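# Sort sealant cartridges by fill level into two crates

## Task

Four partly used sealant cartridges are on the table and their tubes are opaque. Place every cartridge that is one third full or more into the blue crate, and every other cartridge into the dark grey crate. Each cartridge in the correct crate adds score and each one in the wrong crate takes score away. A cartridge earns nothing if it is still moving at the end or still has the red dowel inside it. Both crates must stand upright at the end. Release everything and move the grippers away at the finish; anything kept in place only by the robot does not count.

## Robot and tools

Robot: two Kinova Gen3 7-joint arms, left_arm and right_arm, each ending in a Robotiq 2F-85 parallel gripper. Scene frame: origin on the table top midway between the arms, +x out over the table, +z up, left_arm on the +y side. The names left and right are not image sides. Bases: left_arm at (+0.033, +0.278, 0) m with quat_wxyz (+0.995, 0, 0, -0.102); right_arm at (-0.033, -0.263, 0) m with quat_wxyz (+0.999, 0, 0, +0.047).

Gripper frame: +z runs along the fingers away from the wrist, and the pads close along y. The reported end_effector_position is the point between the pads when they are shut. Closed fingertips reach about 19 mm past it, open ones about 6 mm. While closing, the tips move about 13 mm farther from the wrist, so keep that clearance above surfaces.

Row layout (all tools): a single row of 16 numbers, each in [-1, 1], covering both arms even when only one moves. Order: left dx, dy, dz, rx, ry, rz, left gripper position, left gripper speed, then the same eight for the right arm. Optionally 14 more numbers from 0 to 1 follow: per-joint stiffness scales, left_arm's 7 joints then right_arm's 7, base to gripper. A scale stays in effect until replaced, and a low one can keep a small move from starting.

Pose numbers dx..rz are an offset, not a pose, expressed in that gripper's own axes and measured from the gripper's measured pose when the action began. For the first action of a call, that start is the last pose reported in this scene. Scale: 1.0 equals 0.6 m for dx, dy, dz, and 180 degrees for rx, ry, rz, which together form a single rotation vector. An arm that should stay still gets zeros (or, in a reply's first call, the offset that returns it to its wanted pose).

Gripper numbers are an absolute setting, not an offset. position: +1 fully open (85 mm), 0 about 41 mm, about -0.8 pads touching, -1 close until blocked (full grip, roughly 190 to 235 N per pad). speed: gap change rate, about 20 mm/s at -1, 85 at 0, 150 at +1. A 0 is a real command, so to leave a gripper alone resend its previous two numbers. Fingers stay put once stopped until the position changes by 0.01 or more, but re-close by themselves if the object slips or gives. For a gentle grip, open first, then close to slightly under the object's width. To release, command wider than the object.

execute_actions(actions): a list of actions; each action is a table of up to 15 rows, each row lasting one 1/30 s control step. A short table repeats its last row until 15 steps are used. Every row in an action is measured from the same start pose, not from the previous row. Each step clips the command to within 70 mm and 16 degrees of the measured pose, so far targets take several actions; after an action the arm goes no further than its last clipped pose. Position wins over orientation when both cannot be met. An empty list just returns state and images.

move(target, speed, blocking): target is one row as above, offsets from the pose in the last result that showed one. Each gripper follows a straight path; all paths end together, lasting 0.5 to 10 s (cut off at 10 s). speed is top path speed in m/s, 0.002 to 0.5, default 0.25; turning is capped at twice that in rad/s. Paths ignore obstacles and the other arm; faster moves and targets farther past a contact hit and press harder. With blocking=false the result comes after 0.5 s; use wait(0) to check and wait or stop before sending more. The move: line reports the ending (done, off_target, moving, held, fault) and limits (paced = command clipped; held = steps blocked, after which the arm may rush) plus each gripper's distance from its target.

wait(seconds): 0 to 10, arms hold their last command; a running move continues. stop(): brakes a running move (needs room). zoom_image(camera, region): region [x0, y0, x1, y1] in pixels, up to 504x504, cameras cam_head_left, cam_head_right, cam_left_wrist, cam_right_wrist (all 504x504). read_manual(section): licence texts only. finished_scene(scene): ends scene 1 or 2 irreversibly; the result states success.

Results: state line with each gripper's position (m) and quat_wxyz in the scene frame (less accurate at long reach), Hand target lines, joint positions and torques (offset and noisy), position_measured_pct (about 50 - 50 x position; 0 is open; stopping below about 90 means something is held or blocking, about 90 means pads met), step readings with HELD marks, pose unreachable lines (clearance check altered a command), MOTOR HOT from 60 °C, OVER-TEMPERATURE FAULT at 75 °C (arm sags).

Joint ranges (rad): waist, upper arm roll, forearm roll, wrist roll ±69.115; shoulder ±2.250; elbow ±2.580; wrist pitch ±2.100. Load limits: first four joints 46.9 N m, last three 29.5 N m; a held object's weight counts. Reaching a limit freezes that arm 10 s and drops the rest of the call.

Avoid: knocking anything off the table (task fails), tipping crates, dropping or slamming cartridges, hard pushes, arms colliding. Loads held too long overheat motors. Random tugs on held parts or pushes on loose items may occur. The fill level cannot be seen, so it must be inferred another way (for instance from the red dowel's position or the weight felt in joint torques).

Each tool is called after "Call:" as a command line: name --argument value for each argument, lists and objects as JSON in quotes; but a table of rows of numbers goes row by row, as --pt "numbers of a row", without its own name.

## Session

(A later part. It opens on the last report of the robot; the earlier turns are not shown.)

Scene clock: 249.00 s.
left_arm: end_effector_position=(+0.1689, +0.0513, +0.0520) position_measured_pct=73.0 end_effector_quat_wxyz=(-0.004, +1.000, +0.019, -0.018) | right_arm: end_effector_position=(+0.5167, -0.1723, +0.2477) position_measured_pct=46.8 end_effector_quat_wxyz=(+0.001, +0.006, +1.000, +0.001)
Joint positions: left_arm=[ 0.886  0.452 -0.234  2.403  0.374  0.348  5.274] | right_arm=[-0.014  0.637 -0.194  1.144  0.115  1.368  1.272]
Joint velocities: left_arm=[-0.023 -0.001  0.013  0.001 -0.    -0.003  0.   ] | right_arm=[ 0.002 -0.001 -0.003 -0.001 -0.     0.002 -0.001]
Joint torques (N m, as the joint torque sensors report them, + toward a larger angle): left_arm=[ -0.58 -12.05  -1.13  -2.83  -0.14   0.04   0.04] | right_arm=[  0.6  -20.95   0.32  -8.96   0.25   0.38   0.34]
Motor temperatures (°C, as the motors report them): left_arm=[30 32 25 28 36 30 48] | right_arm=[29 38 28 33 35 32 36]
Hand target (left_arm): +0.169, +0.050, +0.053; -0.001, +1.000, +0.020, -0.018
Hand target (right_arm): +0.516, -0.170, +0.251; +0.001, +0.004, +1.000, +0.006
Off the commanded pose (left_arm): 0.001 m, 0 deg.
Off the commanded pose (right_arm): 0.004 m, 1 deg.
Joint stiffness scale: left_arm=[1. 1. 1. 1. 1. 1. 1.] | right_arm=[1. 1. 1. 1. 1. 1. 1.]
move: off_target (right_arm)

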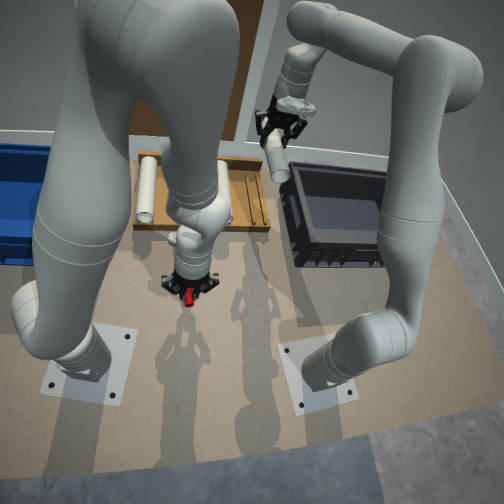

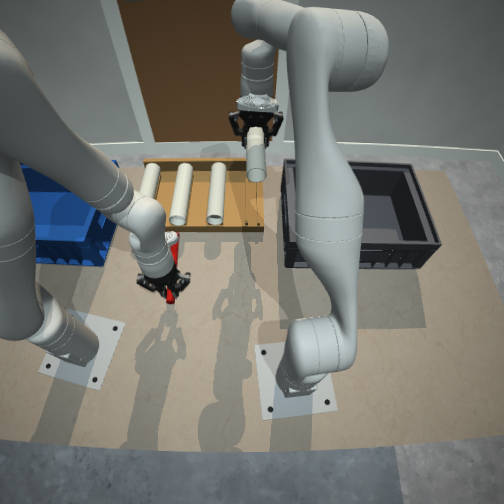

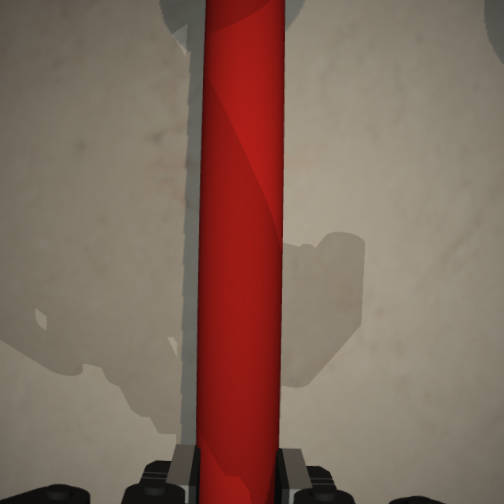

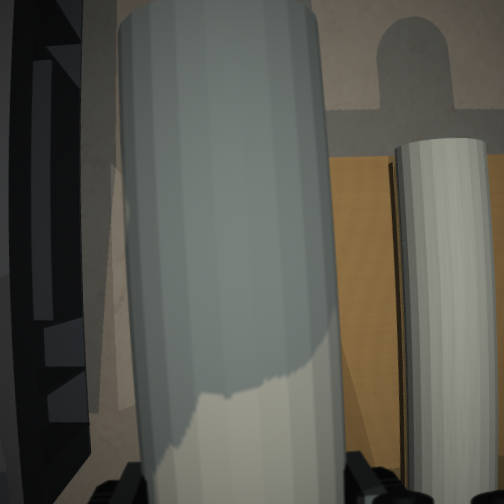

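Call:
move --target '[0,0,0.033,0,0,0,-1,0,0.253,-0.456,0,0,0,0.5,-1,0]' --speed 0.2

Scene clock: 261.10 s.
left_arm: end_effector_position=(+0.1697, +0.0512, +0.0334) position_measured_pct=73.0 end_effector_quat_wxyz=(-0.004, +1.000, +0.017, -0.017) | right_arm: end_effector_position=(+0.3619, -0.4448, +0.2466) position_measured_pct=46.8 end_effector_quat_wxyz=(-0.001, +0.706, +0.708, -0.003)
Joint positions: left_arm=[ 0.817  0.511 -0.147  2.42   0.374  0.259  5.274] | right_arm=[ 0.327  0.356  0.189  1.621 -0.065  1.175  0.44 ]
Joint velocities: left_arm=[-0.004 -0.001 -0.001  0.    -0.    -0.     0.   ] | right_arm=[ 0.008  0.    -0.    -0.    -0.    -0.001 -0.004]
Joint torques (N m, as the joint torque sensors report them, + toward a larger angle): left_arm=[  0.   -12.54  -0.7   -1.97  -0.18  -0.02   0.22] | right_arm=[ -0.35 -15.39   1.32  -8.14   0.37  -0.02   0.28]
Motor temperatures (°C, as the motors report them): left_arm=[30 32 25 28 36 30 48] | right_arm=[29 38 28 33 35 32 36]
Hand target (left_arm): +0.168, +0.052, +0.032; -0.004, +1.000, +0.019, -0.018
Hand target (right_arm): +0.362, -0.445, +0.247; +0.001, +0.711, +0.703, +0.001
Off the commanded pose (left_arm): 0.002 m, 0 deg.
Off the commanded pose (right_arm): 0.001 m, 1 deg.
Joint stiffness scale: left_arm=[1. 1. 1. 1. 1. 1. 1.] | right_arm=[1. 1. 1. 1. 1. 1. 1.]
move: done

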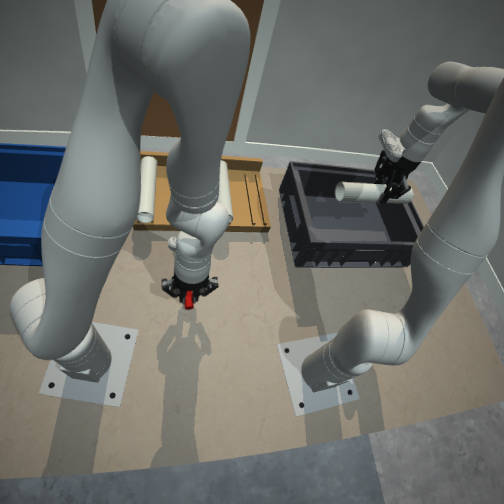

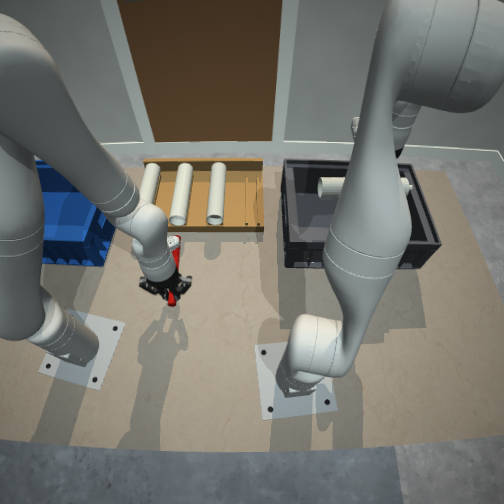

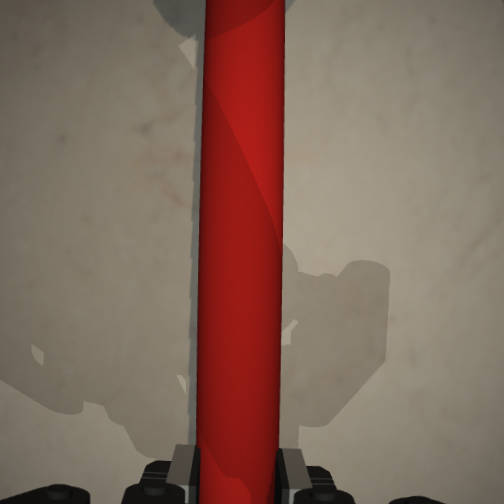

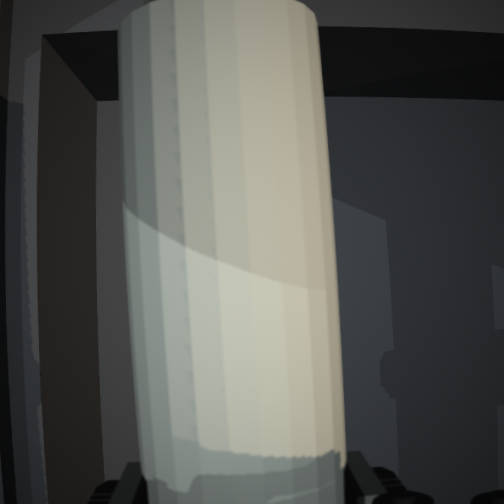

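Call:
move --target '[0,0,0,0,0,0,0.5,0,-0.02,0,0.318,0,0,0,-1,0]' --speed 0.12

Scene clock: 269.87 s.
left_arm: end_effector_position=(+0.1697, +0.0512, +0.0334) position_measured_pct=25.0 end_effector_quat_wxyz=(-0.004, +1.000, +0.017, -0.017) | right_arm: end_effector_position=(+0.3608, -0.4591, +0.0580) position_measured_pct=46.8 end_effector_quat_wxyz=(+0.001, +0.706, +0.708, -0.006)
Joint positions: left_arm=[ 0.817  0.511 -0.147  2.42   0.374  0.259  5.274] | right_arm=[ 0.399  0.647  0.134  1.863 -0.116  0.64   0.51 ]
Joint velocities: left_arm=[-0.001 -0.001 -0.     0.     0.    -0.    -0.   ] | right_arm=[ 0.005  0.004 -0.004  0.     0.001  0.    -0.001]
Joint torques (N m, as the joint torque sensors report them, + toward a larger angle): left_arm=[ -0.31 -12.54  -0.81  -2.09  -0.13   0.11   0.14] | right_arm=[  0.25 -16.79   1.15  -5.75   0.06   0.43   0.31]
Motor temperatures (°C, as the motors report them): left_arm=[30 32 25 28 36 30 48] | right_arm=[29 38 28 33 35 32 36]
Hand target (left_arm): +0.170, +0.051, +0.033; -0.004, +1.000, +0.017, -0.017
Hand target (right_arm): +0.361, -0.458, +0.056; -0.000, +0.706, +0.708, -0.004
Off the commanded pose (left_arm): 0.000 m, 0 deg.
Off the commanded pose (right_arm): 0.003 m, 0 deg.
Joint stiffness scale: left_arm=[1. 1. 1. 1. 1. 1. 1.] | right_arm=[1. 1. 1. 1. 1. 1. 1.]
move: done

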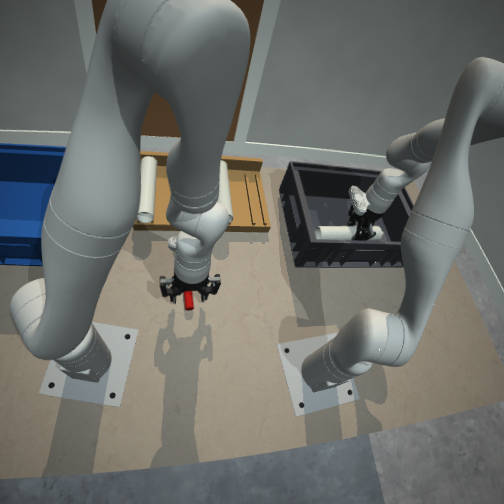

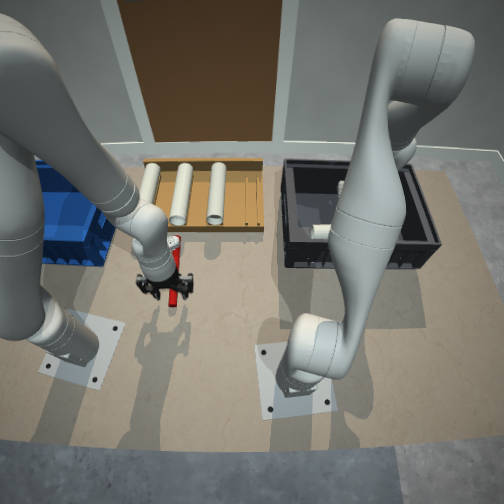

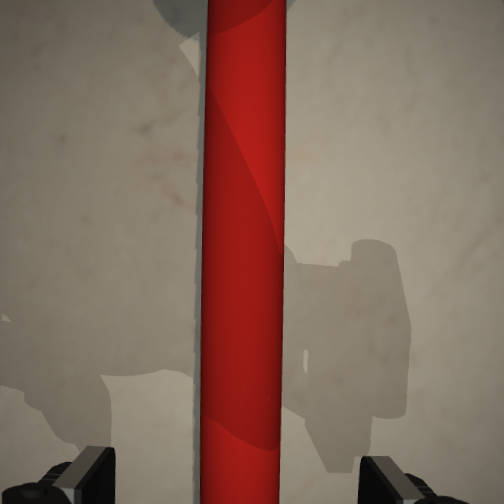

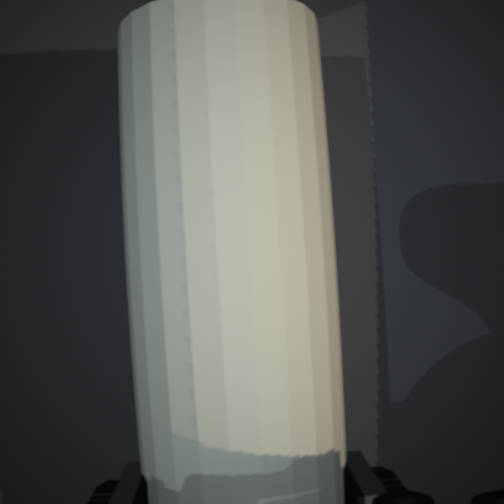

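Call:
move --target '[0,0,-0.28,0,0,0,0.5,0,0,0,0,0,0,0,0.6,-0.5]' --speed 0.15

Scene clock: 275.03 s.
left_arm: end_effector_position=(+0.1742, +0.0493, +0.1991) position_measured_pct=25.0 end_effector_quat_wxyz=(-0.002, +1.000, +0.018, -0.020) | right_arm: end_effector_position=(+0.3607, -0.4592, +0.0578) position_measured_pct=19.8 end_effector_quat_wxyz=(+0.001, +0.706, +0.708, -0.006)
Joint positions: left_arm=[ 0.976  0.076 -0.306  2.164  0.064  0.935  5.584] | right_arm=[ 0.399  0.648  0.134  1.863 -0.116  0.64   0.51 ]
Joint velocities: left_arm=[ 0.003 -0.006  0.001 -0.001  0.     0.001  0.   ] | right_arm=[ 0.     0.001  0.    -0.001  0.     0.002 -0.002]
Joint torques (N m, as the joint torque sensors report them, + toward a larger angle): left_arm=[-0.49 -8.63 -0.56 -7.25 -0.03  0.1   0.1 ] | right_arm=[  0.09 -16.5    1.11  -5.6    0.37   0.12   0.19]
Motor temperatures (°C, as the motors report them): left_arm=[30 32 25 28 36 30 48] | right_arm=[29 38 28 33 35 32 36]
Hand target (left_arm): +0.175, +0.050, +0.201; -0.003, +1.000, +0.016, -0.018
Hand target (right_arm): +0.361, -0.459, +0.058; +0.001, +0.706, +0.708, -0.006
Off the commanded pose (left_arm): 0.003 m, 0 deg.
Off the commanded pose (right_arm): 0.000 m, 0 deg.
Joint stiffness scale: left_arm=[1. 1. 1. 1. 1. 1. 1.] | right_arm=[1. 1. 1. 1. 1. 1. 1.]
move: done

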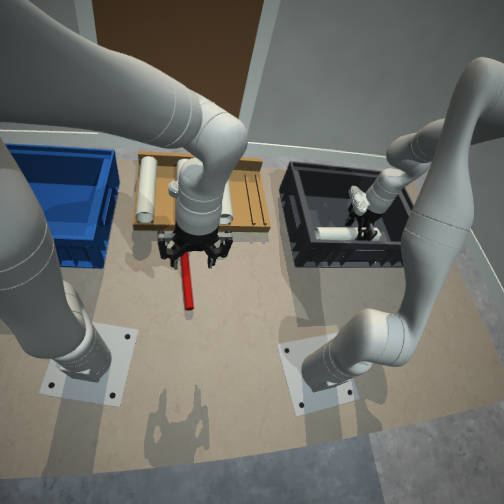

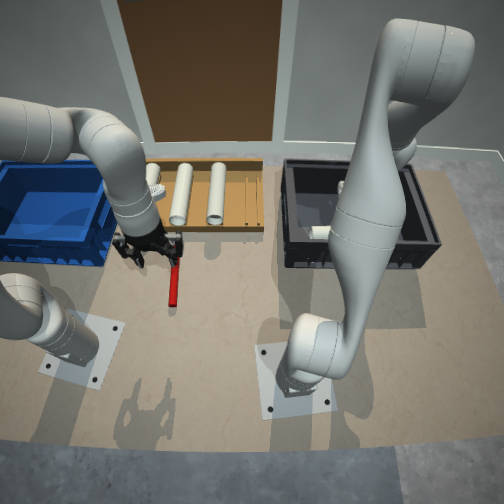

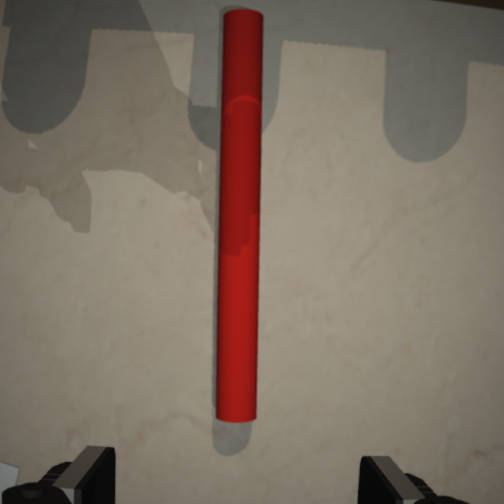

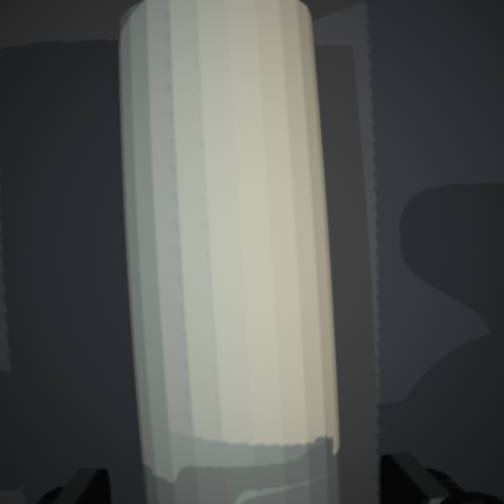

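Call:
move --target '[0.568,-0.186,0,0,0,0,0.45,0,0,0,-0.32,0,0,0,0.6,0]' --speed 0.2

Scene clock: 282.60 s.
left_arm: end_effector_position=(+0.5116, +0.1745, +0.1887) position_measured_pct=27.4 end_effector_quat_wxyz=(-0.005, +1.000, +0.020, -0.016) | right_arm: end_effector_position=(+0.3635, -0.4552, +0.2475) position_measured_pct=19.8 end_effector_quat_wxyz=(-0.001, +0.705, +0.709, -0.001)
Joint positions: left_arm=[ 0.288  0.598 -0.536  1.484  0.307  1.178  4.657] | right_arm=[ 0.353  0.368  0.189  1.6   -0.071  1.185  0.469]
Joint velocities: left_arm=[-0.009  0.004  0.007 -0.002 -0.     0.001  0.   ] | right_arm=[ 0.    -0.001 -0.     0.     0.    -0.     0.   ]
Joint torques (N m, as the joint torque sensors report them, + toward a larger angle): left_arm=[ -0.02 -19.12  -3.08  -8.22  -0.23   0.05   0.15] | right_arm=[  0.01 -14.98   1.26  -8.14   0.36   0.18   0.12]
Motor temperatures (°C, as the motors report them): left_arm=[30 32 25 28 36 30 48] | right_arm=[29 37 28 33 35 32 36]
Hand target (left_arm): +0.511, +0.172, +0.187; -0.002, +1.000, +0.018, -0.019
Hand target (right_arm): +0.362, -0.458, +0.250; +0.001, +0.706, +0.708, -0.005
Off the commanded pose (left_arm): 0.003 m, 1 deg.
Off the commanded pose (right_arm): 0.004 m, 1 deg.
Joint stiffness scale: left_arm=[1. 1. 1. 1. 1. 1. 1.] | right_arm=[1. 1. 1. 1. 1. 1. 1.]
move: off_target (right_arm)

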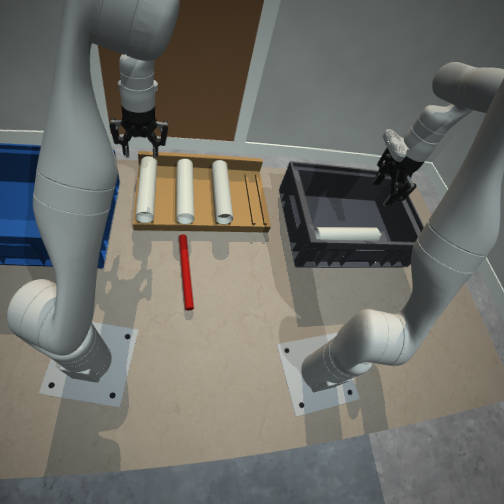

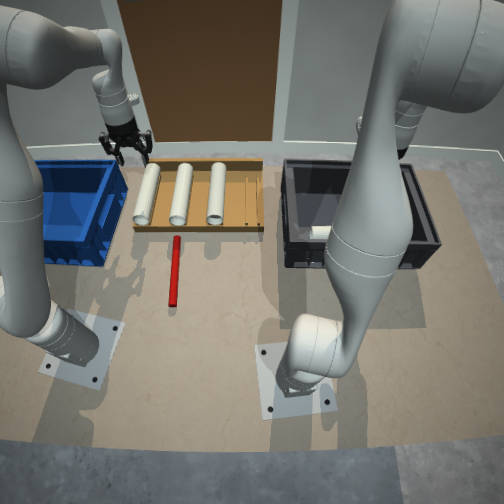

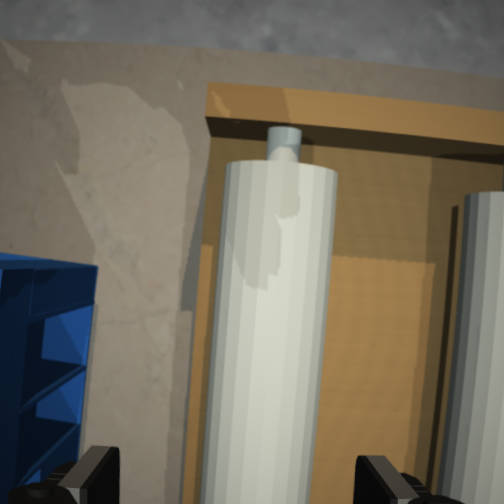

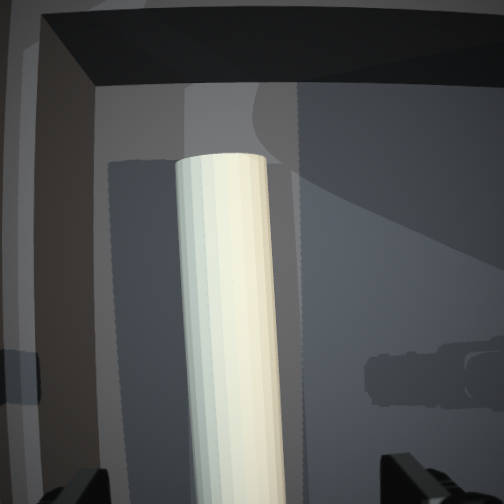

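Call:
move --target '[0.005,0.018,0.13,0,0,0.025,0.45,0,0.592,0.253,0,0,0,-0.5,0.45,0]' --speed 0.2

Scene clock: 304.63 s.
left_arm: end_effector_position=(+0.5132, +0.1668, +0.1134) position_measured_pct=27.4 end_effector_quat_wxyz=(-0.008, +1.000, -0.019, -0.015) | right_arm: end_effector_position=(+0.5122, -0.0971, +0.2482) position_measured_pct=27.4 end_effector_quat_wxyz=(-0.001, +0.001, +1.000, +0.005)
Joint positions: left_arm=[ 0.256  0.69  -0.452  1.576  0.325  0.985  4.585] | right_arm=[-0.125  0.675 -0.238  1.078  0.139  1.401  1.14 ]
Joint velocities: left_arm=[-0.002  0.001  0.004  0.     0.    -0.001  0.   ] | right_arm=[-0.004  0.001 -0.    -0.002 -0.001 -0.002  0.   ]
Joint torques (N m, as the joint torque sensors report them, + toward a larger angle): left_arm=[ -0.17 -19.72  -2.88  -7.16  -0.06   0.01   0.22] | right_arm=[  0.31 -20.82  -0.78  -8.    -0.04   0.5    0.01]
Motor temperatures (°C, as the motors report them): left_arm=[30 32 25 28 36 30 48] | right_arm=[29 37 28 33 35 32 36]
Hand target (left_arm): +0.513, +0.165, +0.111; -0.005, +1.000, -0.019, -0.016
Hand target (right_arm): +0.512, -0.098, +0.247; -0.002, -0.003, +1.000, +0.001
Off the commanded pose (left_arm): 0.004 m, 0 deg.
Off the commanded pose (right_arm): 0.002 m, 1 deg.
Joint stiffness scale: left_arm=[1. 1. 1. 1. 1. 1. 1.] | right_arm=[1. 1. 1. 1. 1. 1. 1.]
move: off_target (left_arm)

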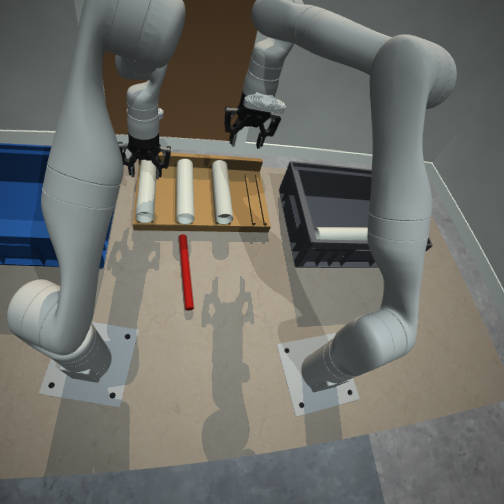

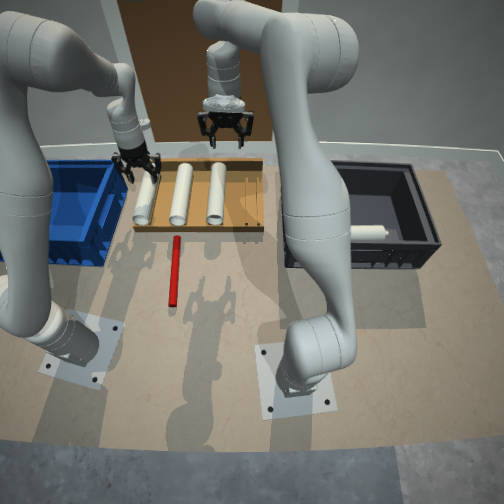

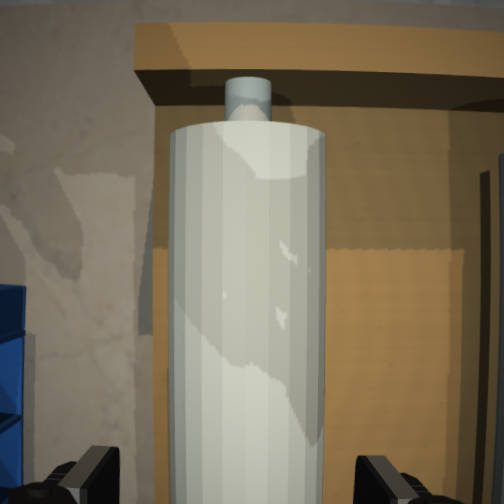

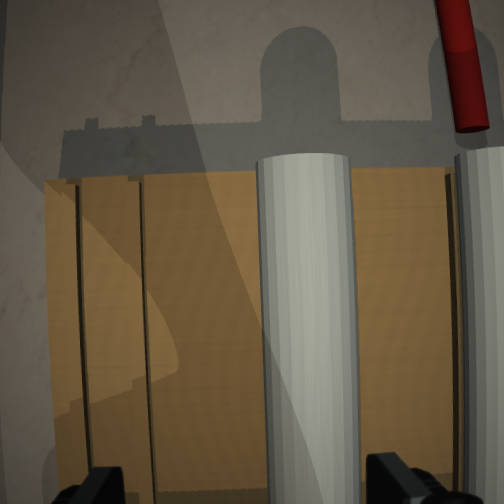

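Call:
move --target '[0,0.004,0.076,0,0,0,0.45,0,0,0,0,0,0,0,0.45,0]' --speed 0.08

Call:
move --target '[0,0,0,0,0,0,-1,0,0,0,0,0,0,0,0.45,0]'

Scene clock: 310.97 s.
left_arm: end_effector_position=(+0.5126, +0.1669, +0.0707) position_measured_pct=27.4 end_effector_quat_wxyz=(-0.010, +1.000, -0.018, -0.014) | right_arm: end_effector_position=(+0.5122, -0.0968, +0.2480) position_measured_pct=27.4 end_effector_quat_wxyz=(-0.001, +0.001, +1.000, +0.005)
Joint positions: left_arm=[ 0.242  0.752 -0.421  1.618  0.348  0.879  4.571] | right_arm=[-0.125  0.675 -0.238  1.078  0.139  1.401  1.14 ]
Joint velocities: left_arm=[-0.005  0.002  0.006 -0.    -0.    -0.002 -0.   ] | right_arm=[0.    0.001 0.    0.002 0.001 0.001 0.001]
Joint torques (N m, as the joint torque sensors report them, + toward a larger angle): left_arm=[ -0.2  -20.67  -3.14  -6.29  -0.12   0.13   0.06] | right_arm=[  0.24 -20.8   -0.43  -8.78   0.3    0.38   0.28]
Motor temperatures (°C, as the motors report them): left_arm=[30 32 25 28 36 30 48] | right_arm=[29 37 28 33 35 32 36]
Hand target (left_arm): +0.512, +0.165, +0.068; -0.008, +1.000, -0.018, -0.015
Hand target (right_arm): +0.512, -0.097, +0.248; -0.001, +0.001, +1.000, +0.005
Off the commanded pose (left_arm): 0.004 m, 0 deg.
Off the commanded pose (right_arm): 0.000 m, 0 deg.
Joint stiffness scale: left_arm=[1. 1. 1. 1. 1. 1. 1.] | right_arm=[1. 1. 1. 1. 1. 1. 1.]
move: off_target (left_arm)

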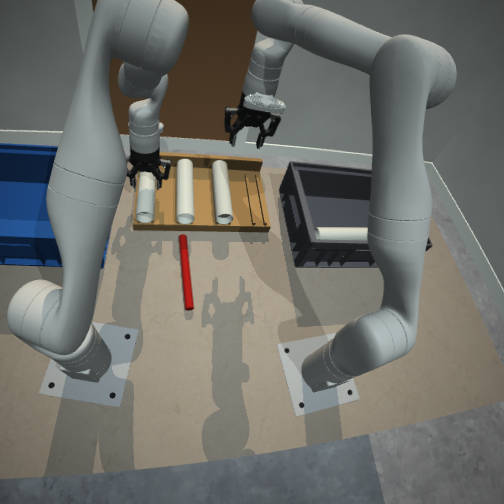

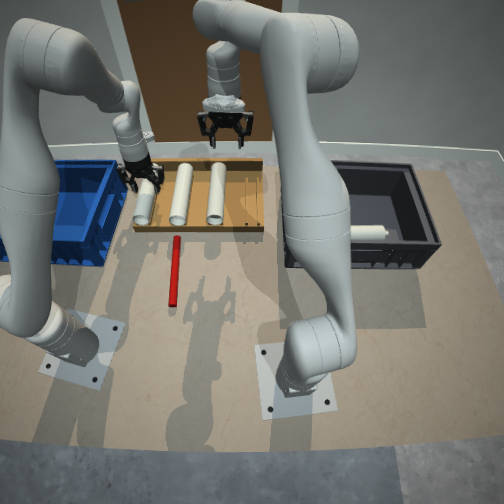

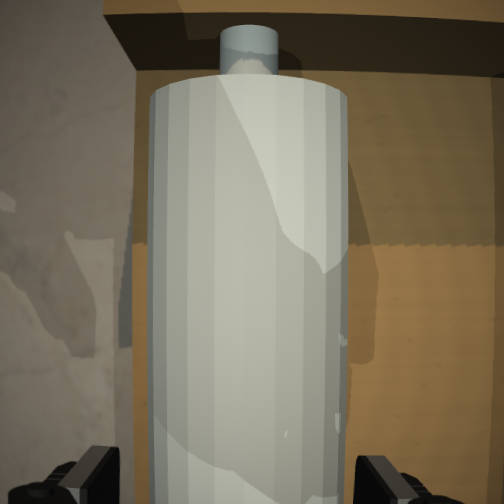

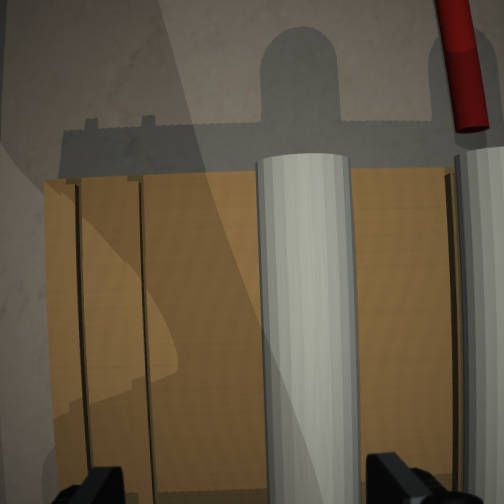

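Scene clock: 311.50 s.
left_arm: end_effector_position=(+0.5126, +0.1657, +0.0715) position_measured_pct=48.0 end_effector_quat_wxyz=(-0.010, +1.000, -0.019, -0.014) | right_arm: end_effector_position=(+0.5122, -0.0968, +0.2480) position_measured_pct=27.4 end_effector_quat_wxyz=(-0.001, +0.001, +1.000, +0.005)
Joint positions: left_arm=[ 0.243  0.751 -0.42   1.618  0.348  0.879  4.571] | right_arm=[-0.125  0.675 -0.238  1.078  0.139  1.401  1.14 ]
Joint velocities: left_arm=[-0.001 -0.001  0.    -0.     0.     0.    -0.001] | right_arm=[ 0.    -0.    -0.     0.001 -0.001  0.001 -0.   ]
Joint torques (N m, as the joint torque sensors report them, + toward a larger angle): left_arm=[ -3.02 -16.48  -5.12  -5.41  -1.36  -1.15  -0.05] | right_arm=[  0.59 -20.86  -0.56  -8.82   0.09   0.4    0.25]
Motor temperatures (°C, as the motors report them): left_arm=[30 32 25 28 36 30 48] | right_arm=[29 37 28 33 35 32 36]
Hand target (left_arm): +0.513, +0.167, +0.071; -0.010, +1.000, -0.018, -0.014
Hand target (right_arm): +0.512, -0.097, +0.248; -0.001, +0.001, +1.000, +0.005
Off the commanded pose (left_arm): 0.001 m, 0 deg.
Off the commanded pose (right_arm): 0.000 m, 0 deg.
Joint stiffness scale: left_arm=[1. 1. 1. 1. 1. 1. 1.] | right_arm=[1. 1. 1. 1. 1. 1. 1.]
move: done

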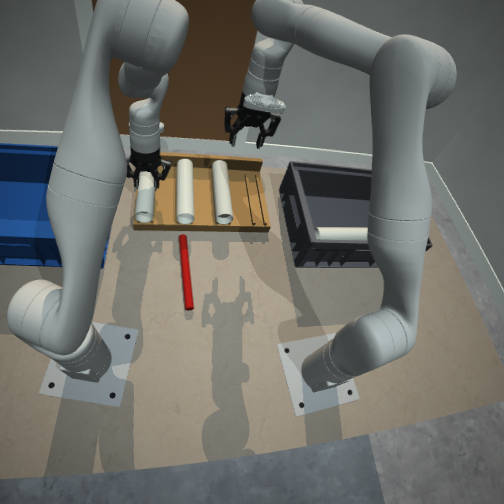

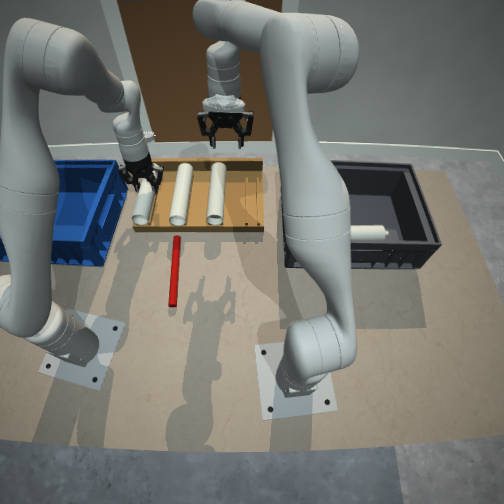

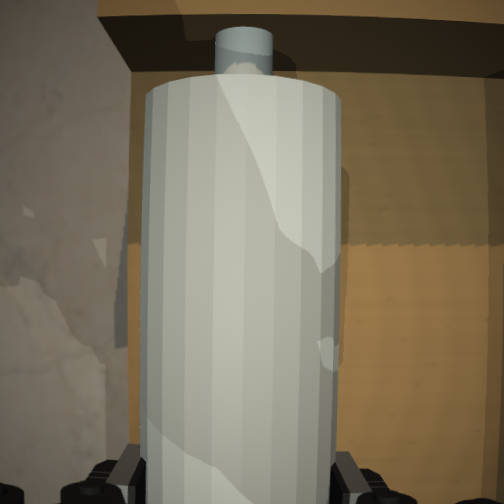

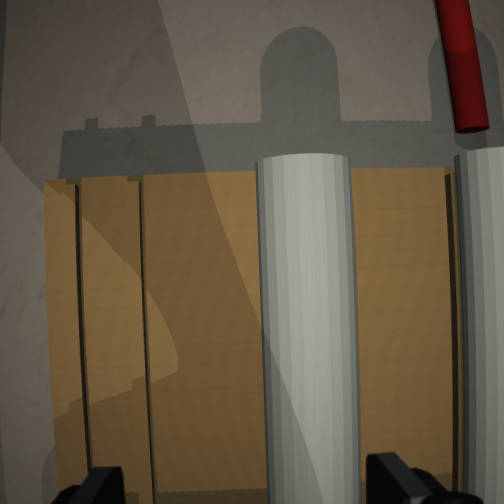

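Call:
execute_actions --actions '[[[0,0.002,0,0,0,0,0.45,0,0,0,0,0,0,0,0.45,0]],[[0,0,0.011,0,0,0,0.45,0,0,0,0,0,0,0,0.45,0]],[[0,0,0,0,0,0,-1,0,0,0,0,0,0,0,0.45,0]],[[0,0,0,0,0,0,-1,0,0,0,0,0,0,0,0.45,0]]]'

Scene clock: 320.50 s.
left_arm: end_effector_position=(+0.5135, +0.1645, +0.0690) position_measured_pct=47.6 end_effector_quat_wxyz=(-0.010, +1.000, -0.019, -0.011) | right_arm: end_effector_position=(+0.5122, -0.0968, +0.2480) position_measured_pct=27.4 end_effector_quat_wxyz=(-0.001, +0.001, +1.000, +0.005)
Joint positions: left_arm=[ 0.245  0.754 -0.419  1.62   0.35   0.869  4.571] | right_arm=[-0.125  0.675 -0.238  1.078  0.139  1.401  1.14 ]
Joint velocities: left_arm=[-0.    -0.     0.002 -0.    -0.    -0.     0.001] | right_arm=[ 0.    -0.     0.    -0.001 -0.001 -0.001  0.001]
Joint torques (N m, as the joint torque sensors report them, + toward a larger angle): left_arm=[ -1.78 -17.47  -4.17  -5.79  -1.07  -0.68   0.02] | right_arm=[  0.7  -21.    -1.11  -8.48   0.18   0.05   0.31]
Motor temperatures (°C, as the motors report them): left_arm=[30 32 25 28 36 30 48] | right_arm=[29 37 28 33 35 32 36]
Hand target (left_arm): +0.513, +0.165, +0.069; -0.010, +1.000, -0.019, -0.012
Hand target (right_arm): +0.512, -0.097, +0.248; -0.001, +0.001, +1.000, +0.005
Off the commanded pose (left_arm): 0.000 m, 0 deg.
Off the commanded pose (right_arm): 0.000 m, 0 deg.
Joint stiffness scale: left_arm=[1. 1. 1. 1. 1. 1. 1.] | right_arm=[1. 1. 1. 1. 1. 1. 1.]
Step readings (end_effector_position; steps 1 to 15: 1st action; 16 to 30: 2nd action; 31 to 45: 3rd action; 46 to 60: 4th action):
0: left_arm (+0.5126, +0.1657, +0.0715) | right_arm (+0.5122, -0.0968, +0.2480)
1: left_arm (+0.5126, +0.1655, +0.0716) | right_arm (+0.5122, -0.0968, +0.2480)
2: left_arm (+0.5125, +0.1653, +0.0716) | right_arm (+0.5122, -0.0968, +0.2480)
4: left_arm (+0.5125, +0.1653, +0.0715) | right_arm (+0.5122, -0.0968, +0.2480)
8: left_arm (+0.5125, +0.1653, +0.0715) | right_arm (+0.5122, -0.0968, +0.2480)
15: left_arm (+0.5125, +0.1653, +0.0715) | right_arm (+0.5122, -0.0968, +0.2480)
16: left_arm (+0.5127, +0.1654, +0.0712) | right_arm (+0.5122, -0.0968, +0.2480)
17: left_arm (+0.5133, +0.1658, +0.0704) | right_arm (+0.5122, -0.0968, +0.2480)
19: left_arm (+0.5135, +0.1664, +0.0691) | right_arm (+0.5122, -0.0968, +0.2480)
23: left_arm (+0.5134, +0.1668, +0.0680) | right_arm (+0.5122, -0.0968, +0.2480)
30: left_arm (+0.5133, +0.1670, +0.0677) | right_arm (+0.5122, -0.0968, +0.2480)
31: left_arm (+0.5133, +0.1670, +0.0677) | right_arm (+0.5122, -0.0968, +0.2480)
32: left_arm (+0.5133, +0.1670, +0.0677) | right_arm (+0.5122, -0.0968, +0.2480)
34: left_arm (+0.5133, +0.1670, +0.0677) | right_arm (+0.5122, -0.0968, +0.2480)
38: left_arm (+0.5134, +0.1647, +0.0683) | right_arm (+0.5122, -0.0968, +0.2480)
45: left_arm (+0.5135, +0.1646, +0.0688) | right_arm (+0.5122, -0.0968, +0.2480)
46: left_arm (+0.5135, +0.1646, +0.0690) | right_arm (+0.5122, -0.0968, +0.2480)
47: left_arm (+0.5135, +0.1645, +0.0690) | right_arm (+0.5122, -0.0968, +0.2480)
49: left_arm (+0.5135, +0.1645, +0.0690) | right_arm (+0.5122, -0.0968, +0.2480)
53: left_arm (+0.5135, +0.1645, +0.0690) | right_arm (+0.5122, -0.0968, +0.2480)
60: end_effector_position above

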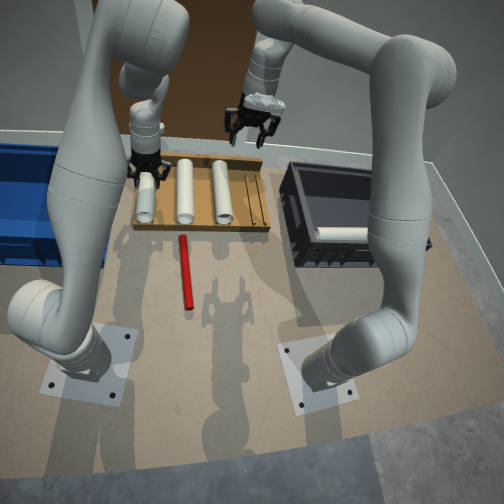

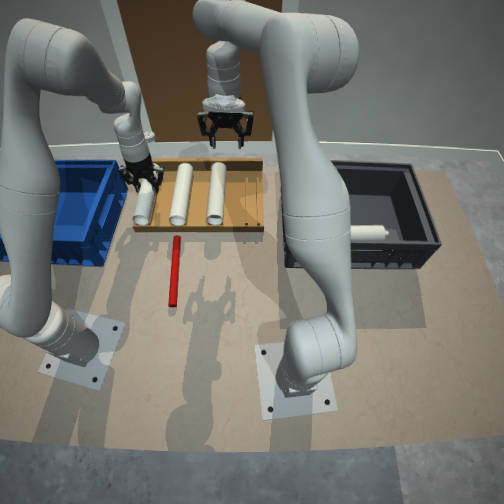

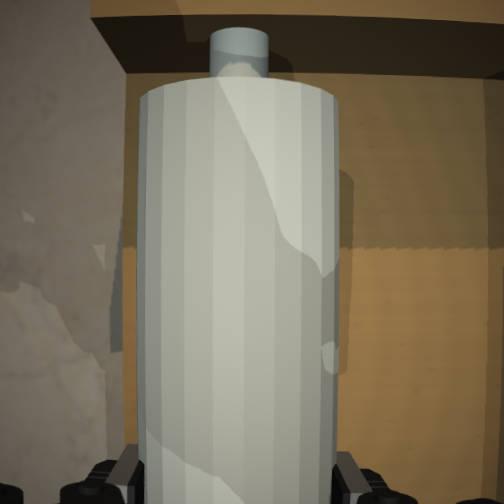

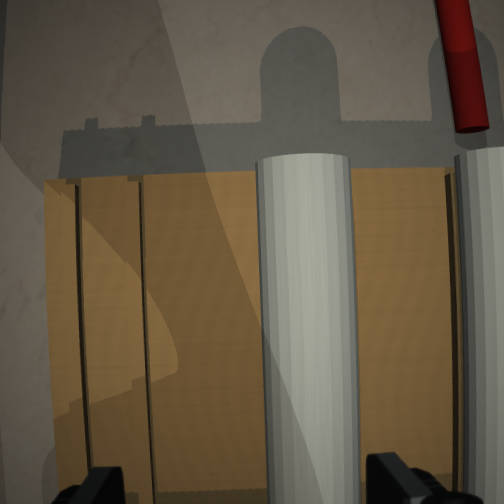

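Call:
execute_actions --actions '[[[0,0,0,0,0,0,0.45,0,0,0,0,0,0,0,0.45,0]],[[0,0.004,0.013,0,0,0,0.45,0,0,0,0,0,0,0,0.45,0]],[[0,0,0,0,0,0,-1,0,0,0,0,0,0,0,0.45,0]],[[0,0,0,0,0,0,-1,0,0,0,0,0,0,0,0.45,0]]]'

Scene clock: 327.57 s.
left_arm: end_effector_position=(+0.5148, +0.1647, +0.0651) position_measured_pct=47.2 end_effector_quat_wxyz=(-0.012, +1.000, -0.020, -0.010) | right_arm: end_effector_position=(+0.5122, -0.0968, +0.2480) position_measured_pct=27.4 end_effector_quat_wxyz=(-0.001, +0.001, +1.000, +0.005)
Joint positions: left_arm=[ 0.246  0.761 -0.418  1.622  0.351  0.857  4.571] | right_arm=[-0.125  0.675 -0.238  1.078  0.139  1.401  1.14 ]
Joint velocities: left_arm=[-0.     0.002 -0.    -0.     0.    -0.001 -0.   ] | right_arm=[ 0.     0.001  0.     0.001 -0.    -0.001 -0.   ]
Joint torques (N m, as the joint torque sensors report them, + toward a larger angle): left_arm=[ -1.85 -17.89  -3.9   -6.04  -0.98  -1.09  -0.14] | right_arm=[  0.46 -20.66  -0.63  -8.85  -0.1    0.44   0.1 ]
Motor temperatures (°C, as the motors report them): left_arm=[30 32 24 28 36 30 48] | right_arm=[29 37 28 33 35 32 36]
Hand target (left_arm): +0.515, +0.165, +0.065; -0.012, +1.000, -0.020, -0.010
Hand target (right_arm): +0.512, -0.097, +0.248; -0.001, +0.001, +1.000, +0.005
Off the commanded pose (left_arm): 0.000 m, 0 deg.
Off the commanded pose (right_arm): 0.000 m, 0 deg.
Joint stiffness scale: left_arm=[1. 1. 1. 1. 1. 1. 1.] | right_arm=[1. 1. 1. 1. 1. 1. 1.]
Step readings (end_effector_position; steps 1 to 15: 1st action; 16 to 30: 2nd action; 31 to 45: 3rd action; 46 to 60: 4th action):
0: left_arm (+0.5135, +0.1645, +0.0690) | right_arm (+0.5122, -0.0968, +0.2480)
1: left_arm (+0.5135, +0.1645, +0.0690) | right_arm (+0.5122, -0.0968, +0.2480)
2: left_arm (+0.5135, +0.1645, +0.0690) | right_arm (+0.5122, -0.0968, +0.2480)
4: left_arm (+0.5135, +0.1645, +0.0690) | right_arm (+0.5122, -0.0968, +0.2480)
8: left_arm (+0.5135, +0.1645, +0.0690) | right_arm (+0.5122, -0.0968, +0.2480)
15: left_arm (+0.5135, +0.1645, +0.0690) | right_arm (+0.5122, -0.0968, +0.2480)
16: left_arm (+0.5138, +0.1647, +0.0687) | right_arm (+0.5122, -0.0968, +0.2480)
17: left_arm (+0.5146, +0.1650, +0.0676) | right_arm (+0.5122, -0.0968, +0.2480)
19: left_arm (+0.5149, +0.1655, +0.0659) | right_arm (+0.5122, -0.0968, +0.2480)
23: left_arm (+0.5147, +0.1656, +0.0644) | right_arm (+0.5122, -0.0968, +0.2480)
30: left_arm (+0.5145, +0.1656, +0.0639) | right_arm (+0.5122, -0.0968, +0.2480)
31: left_arm (+0.5145, +0.1656, +0.0639) | right_arm (+0.5122, -0.0968, +0.2480)
32: left_arm (+0.5145, +0.1656, +0.0639) | right_arm (+0.5122, -0.0968, +0.2480)
34: left_arm (+0.5145, +0.1656, +0.0639) | right_arm (+0.5122, -0.0968, +0.2480)
38: left_arm (+0.5146, +0.1648, +0.0644) | right_arm (+0.5122, -0.0968, +0.2480)
45: left_arm (+0.5147, +0.1647, +0.0649) | right_arm (+0.5122, -0.0968, +0.2480)
46: left_arm (+0.5147, +0.1647, +0.0650) | right_arm (+0.5122, -0.0968, +0.2480)
47: left_arm (+0.5148, +0.1647, +0.0651) | right_arm (+0.5122, -0.0968, +0.2480)
49: left_arm (+0.5148, +0.1647, +0.0651) | right_arm (+0.5122, -0.0968, +0.2480)
53: left_arm (+0.5148, +0.1647, +0.0651) | right_arm (+0.5122, -0.0968, +0.2480)
60: end_effector_position above

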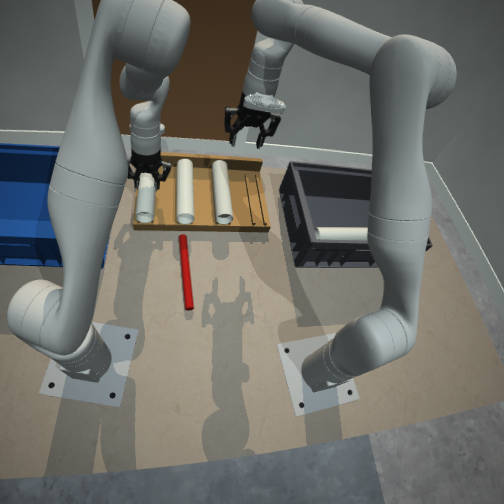

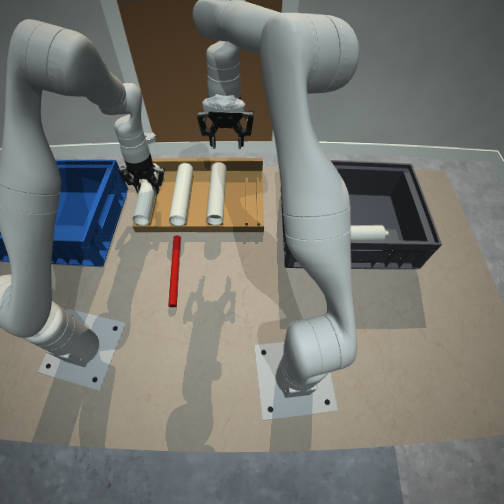

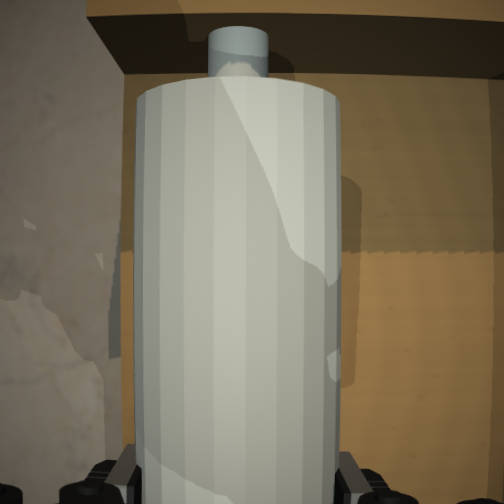

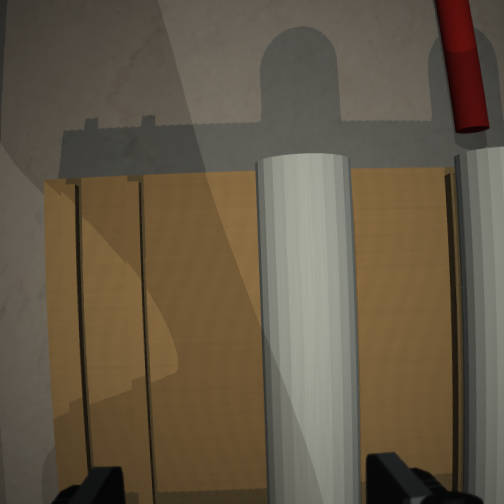

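Good enough. Lift.

Call:
move --target '[0,0,-0.31,0,0,0,-1,0,0,0,0,0,0,0,0.45,0]' --speed 0.12

Scene clock: 332.10 s.
left_arm: end_effector_position=(+0.5182, +0.1569, +0.2478) position_measured_pct=47.2 end_effector_quat_wxyz=(-0.007, +1.000, -0.023, -0.011) | right_arm: end_effector_position=(+0.5122, -0.0968, +0.2480) position_measured_pct=27.4 end_effector_quat_wxyz=(-0.001, +0.001, +1.000, +0.005)
Joint positions: left_arm=[ 0.287  0.55  -0.492  1.345  0.243  1.33   4.665] | right_arm=[-0.125  0.675 -0.238  1.078  0.139  1.401  1.14 ]
Joint velocities: left_arm=[-0.    -0.002 -0.001 -0.001  0.     0.001 -0.   ] | right_arm=[-0.    -0.     0.    -0.001 -0.     0.001 -0.   ]
Joint torques (N m, as the joint torque sensors report them, + toward a larger angle): left_arm=[ -0.02 -21.15  -2.61  -9.87  -0.15  -0.05   0.14] | right_arm=[  0.55 -21.35  -0.7   -8.59   0.04   0.23   0.05]
Motor temperatures (°C, as the motors report them): left_arm=[30 32 25 28 36 30 48] | right_arm=[29 37 28 33 35 32 36]
Hand target (left_arm): +0.518, +0.160, +0.251; -0.011, +1.000, -0.020, -0.010
Hand target (right_arm): +0.512, -0.097, +0.248; -0.001, +0.001, +1.000, +0.005
Off the commanded pose (left_arm): 0.005 m, 1 deg.
Off the commanded pose (right_arm): 0.000 m, 0 deg.
Joint stiffness scale: left_arm=[1. 1. 1. 1. 1. 1. 1.] | right_arm=[1. 1. 1. 1. 1. 1. 1.]
move: off_target (left_arm)

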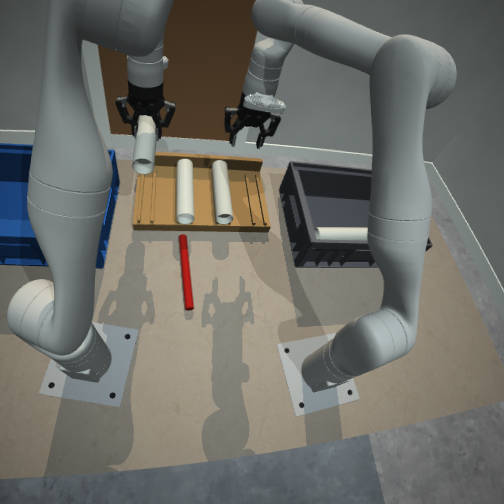

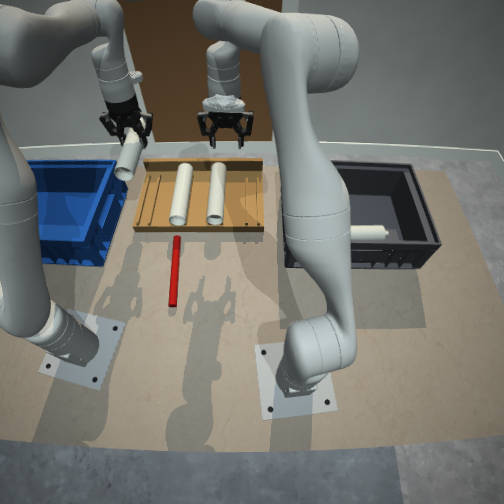

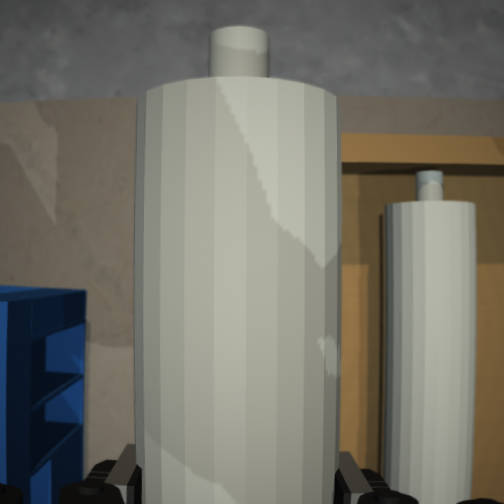

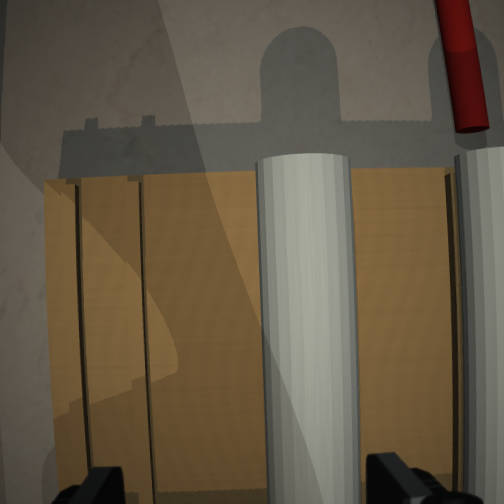

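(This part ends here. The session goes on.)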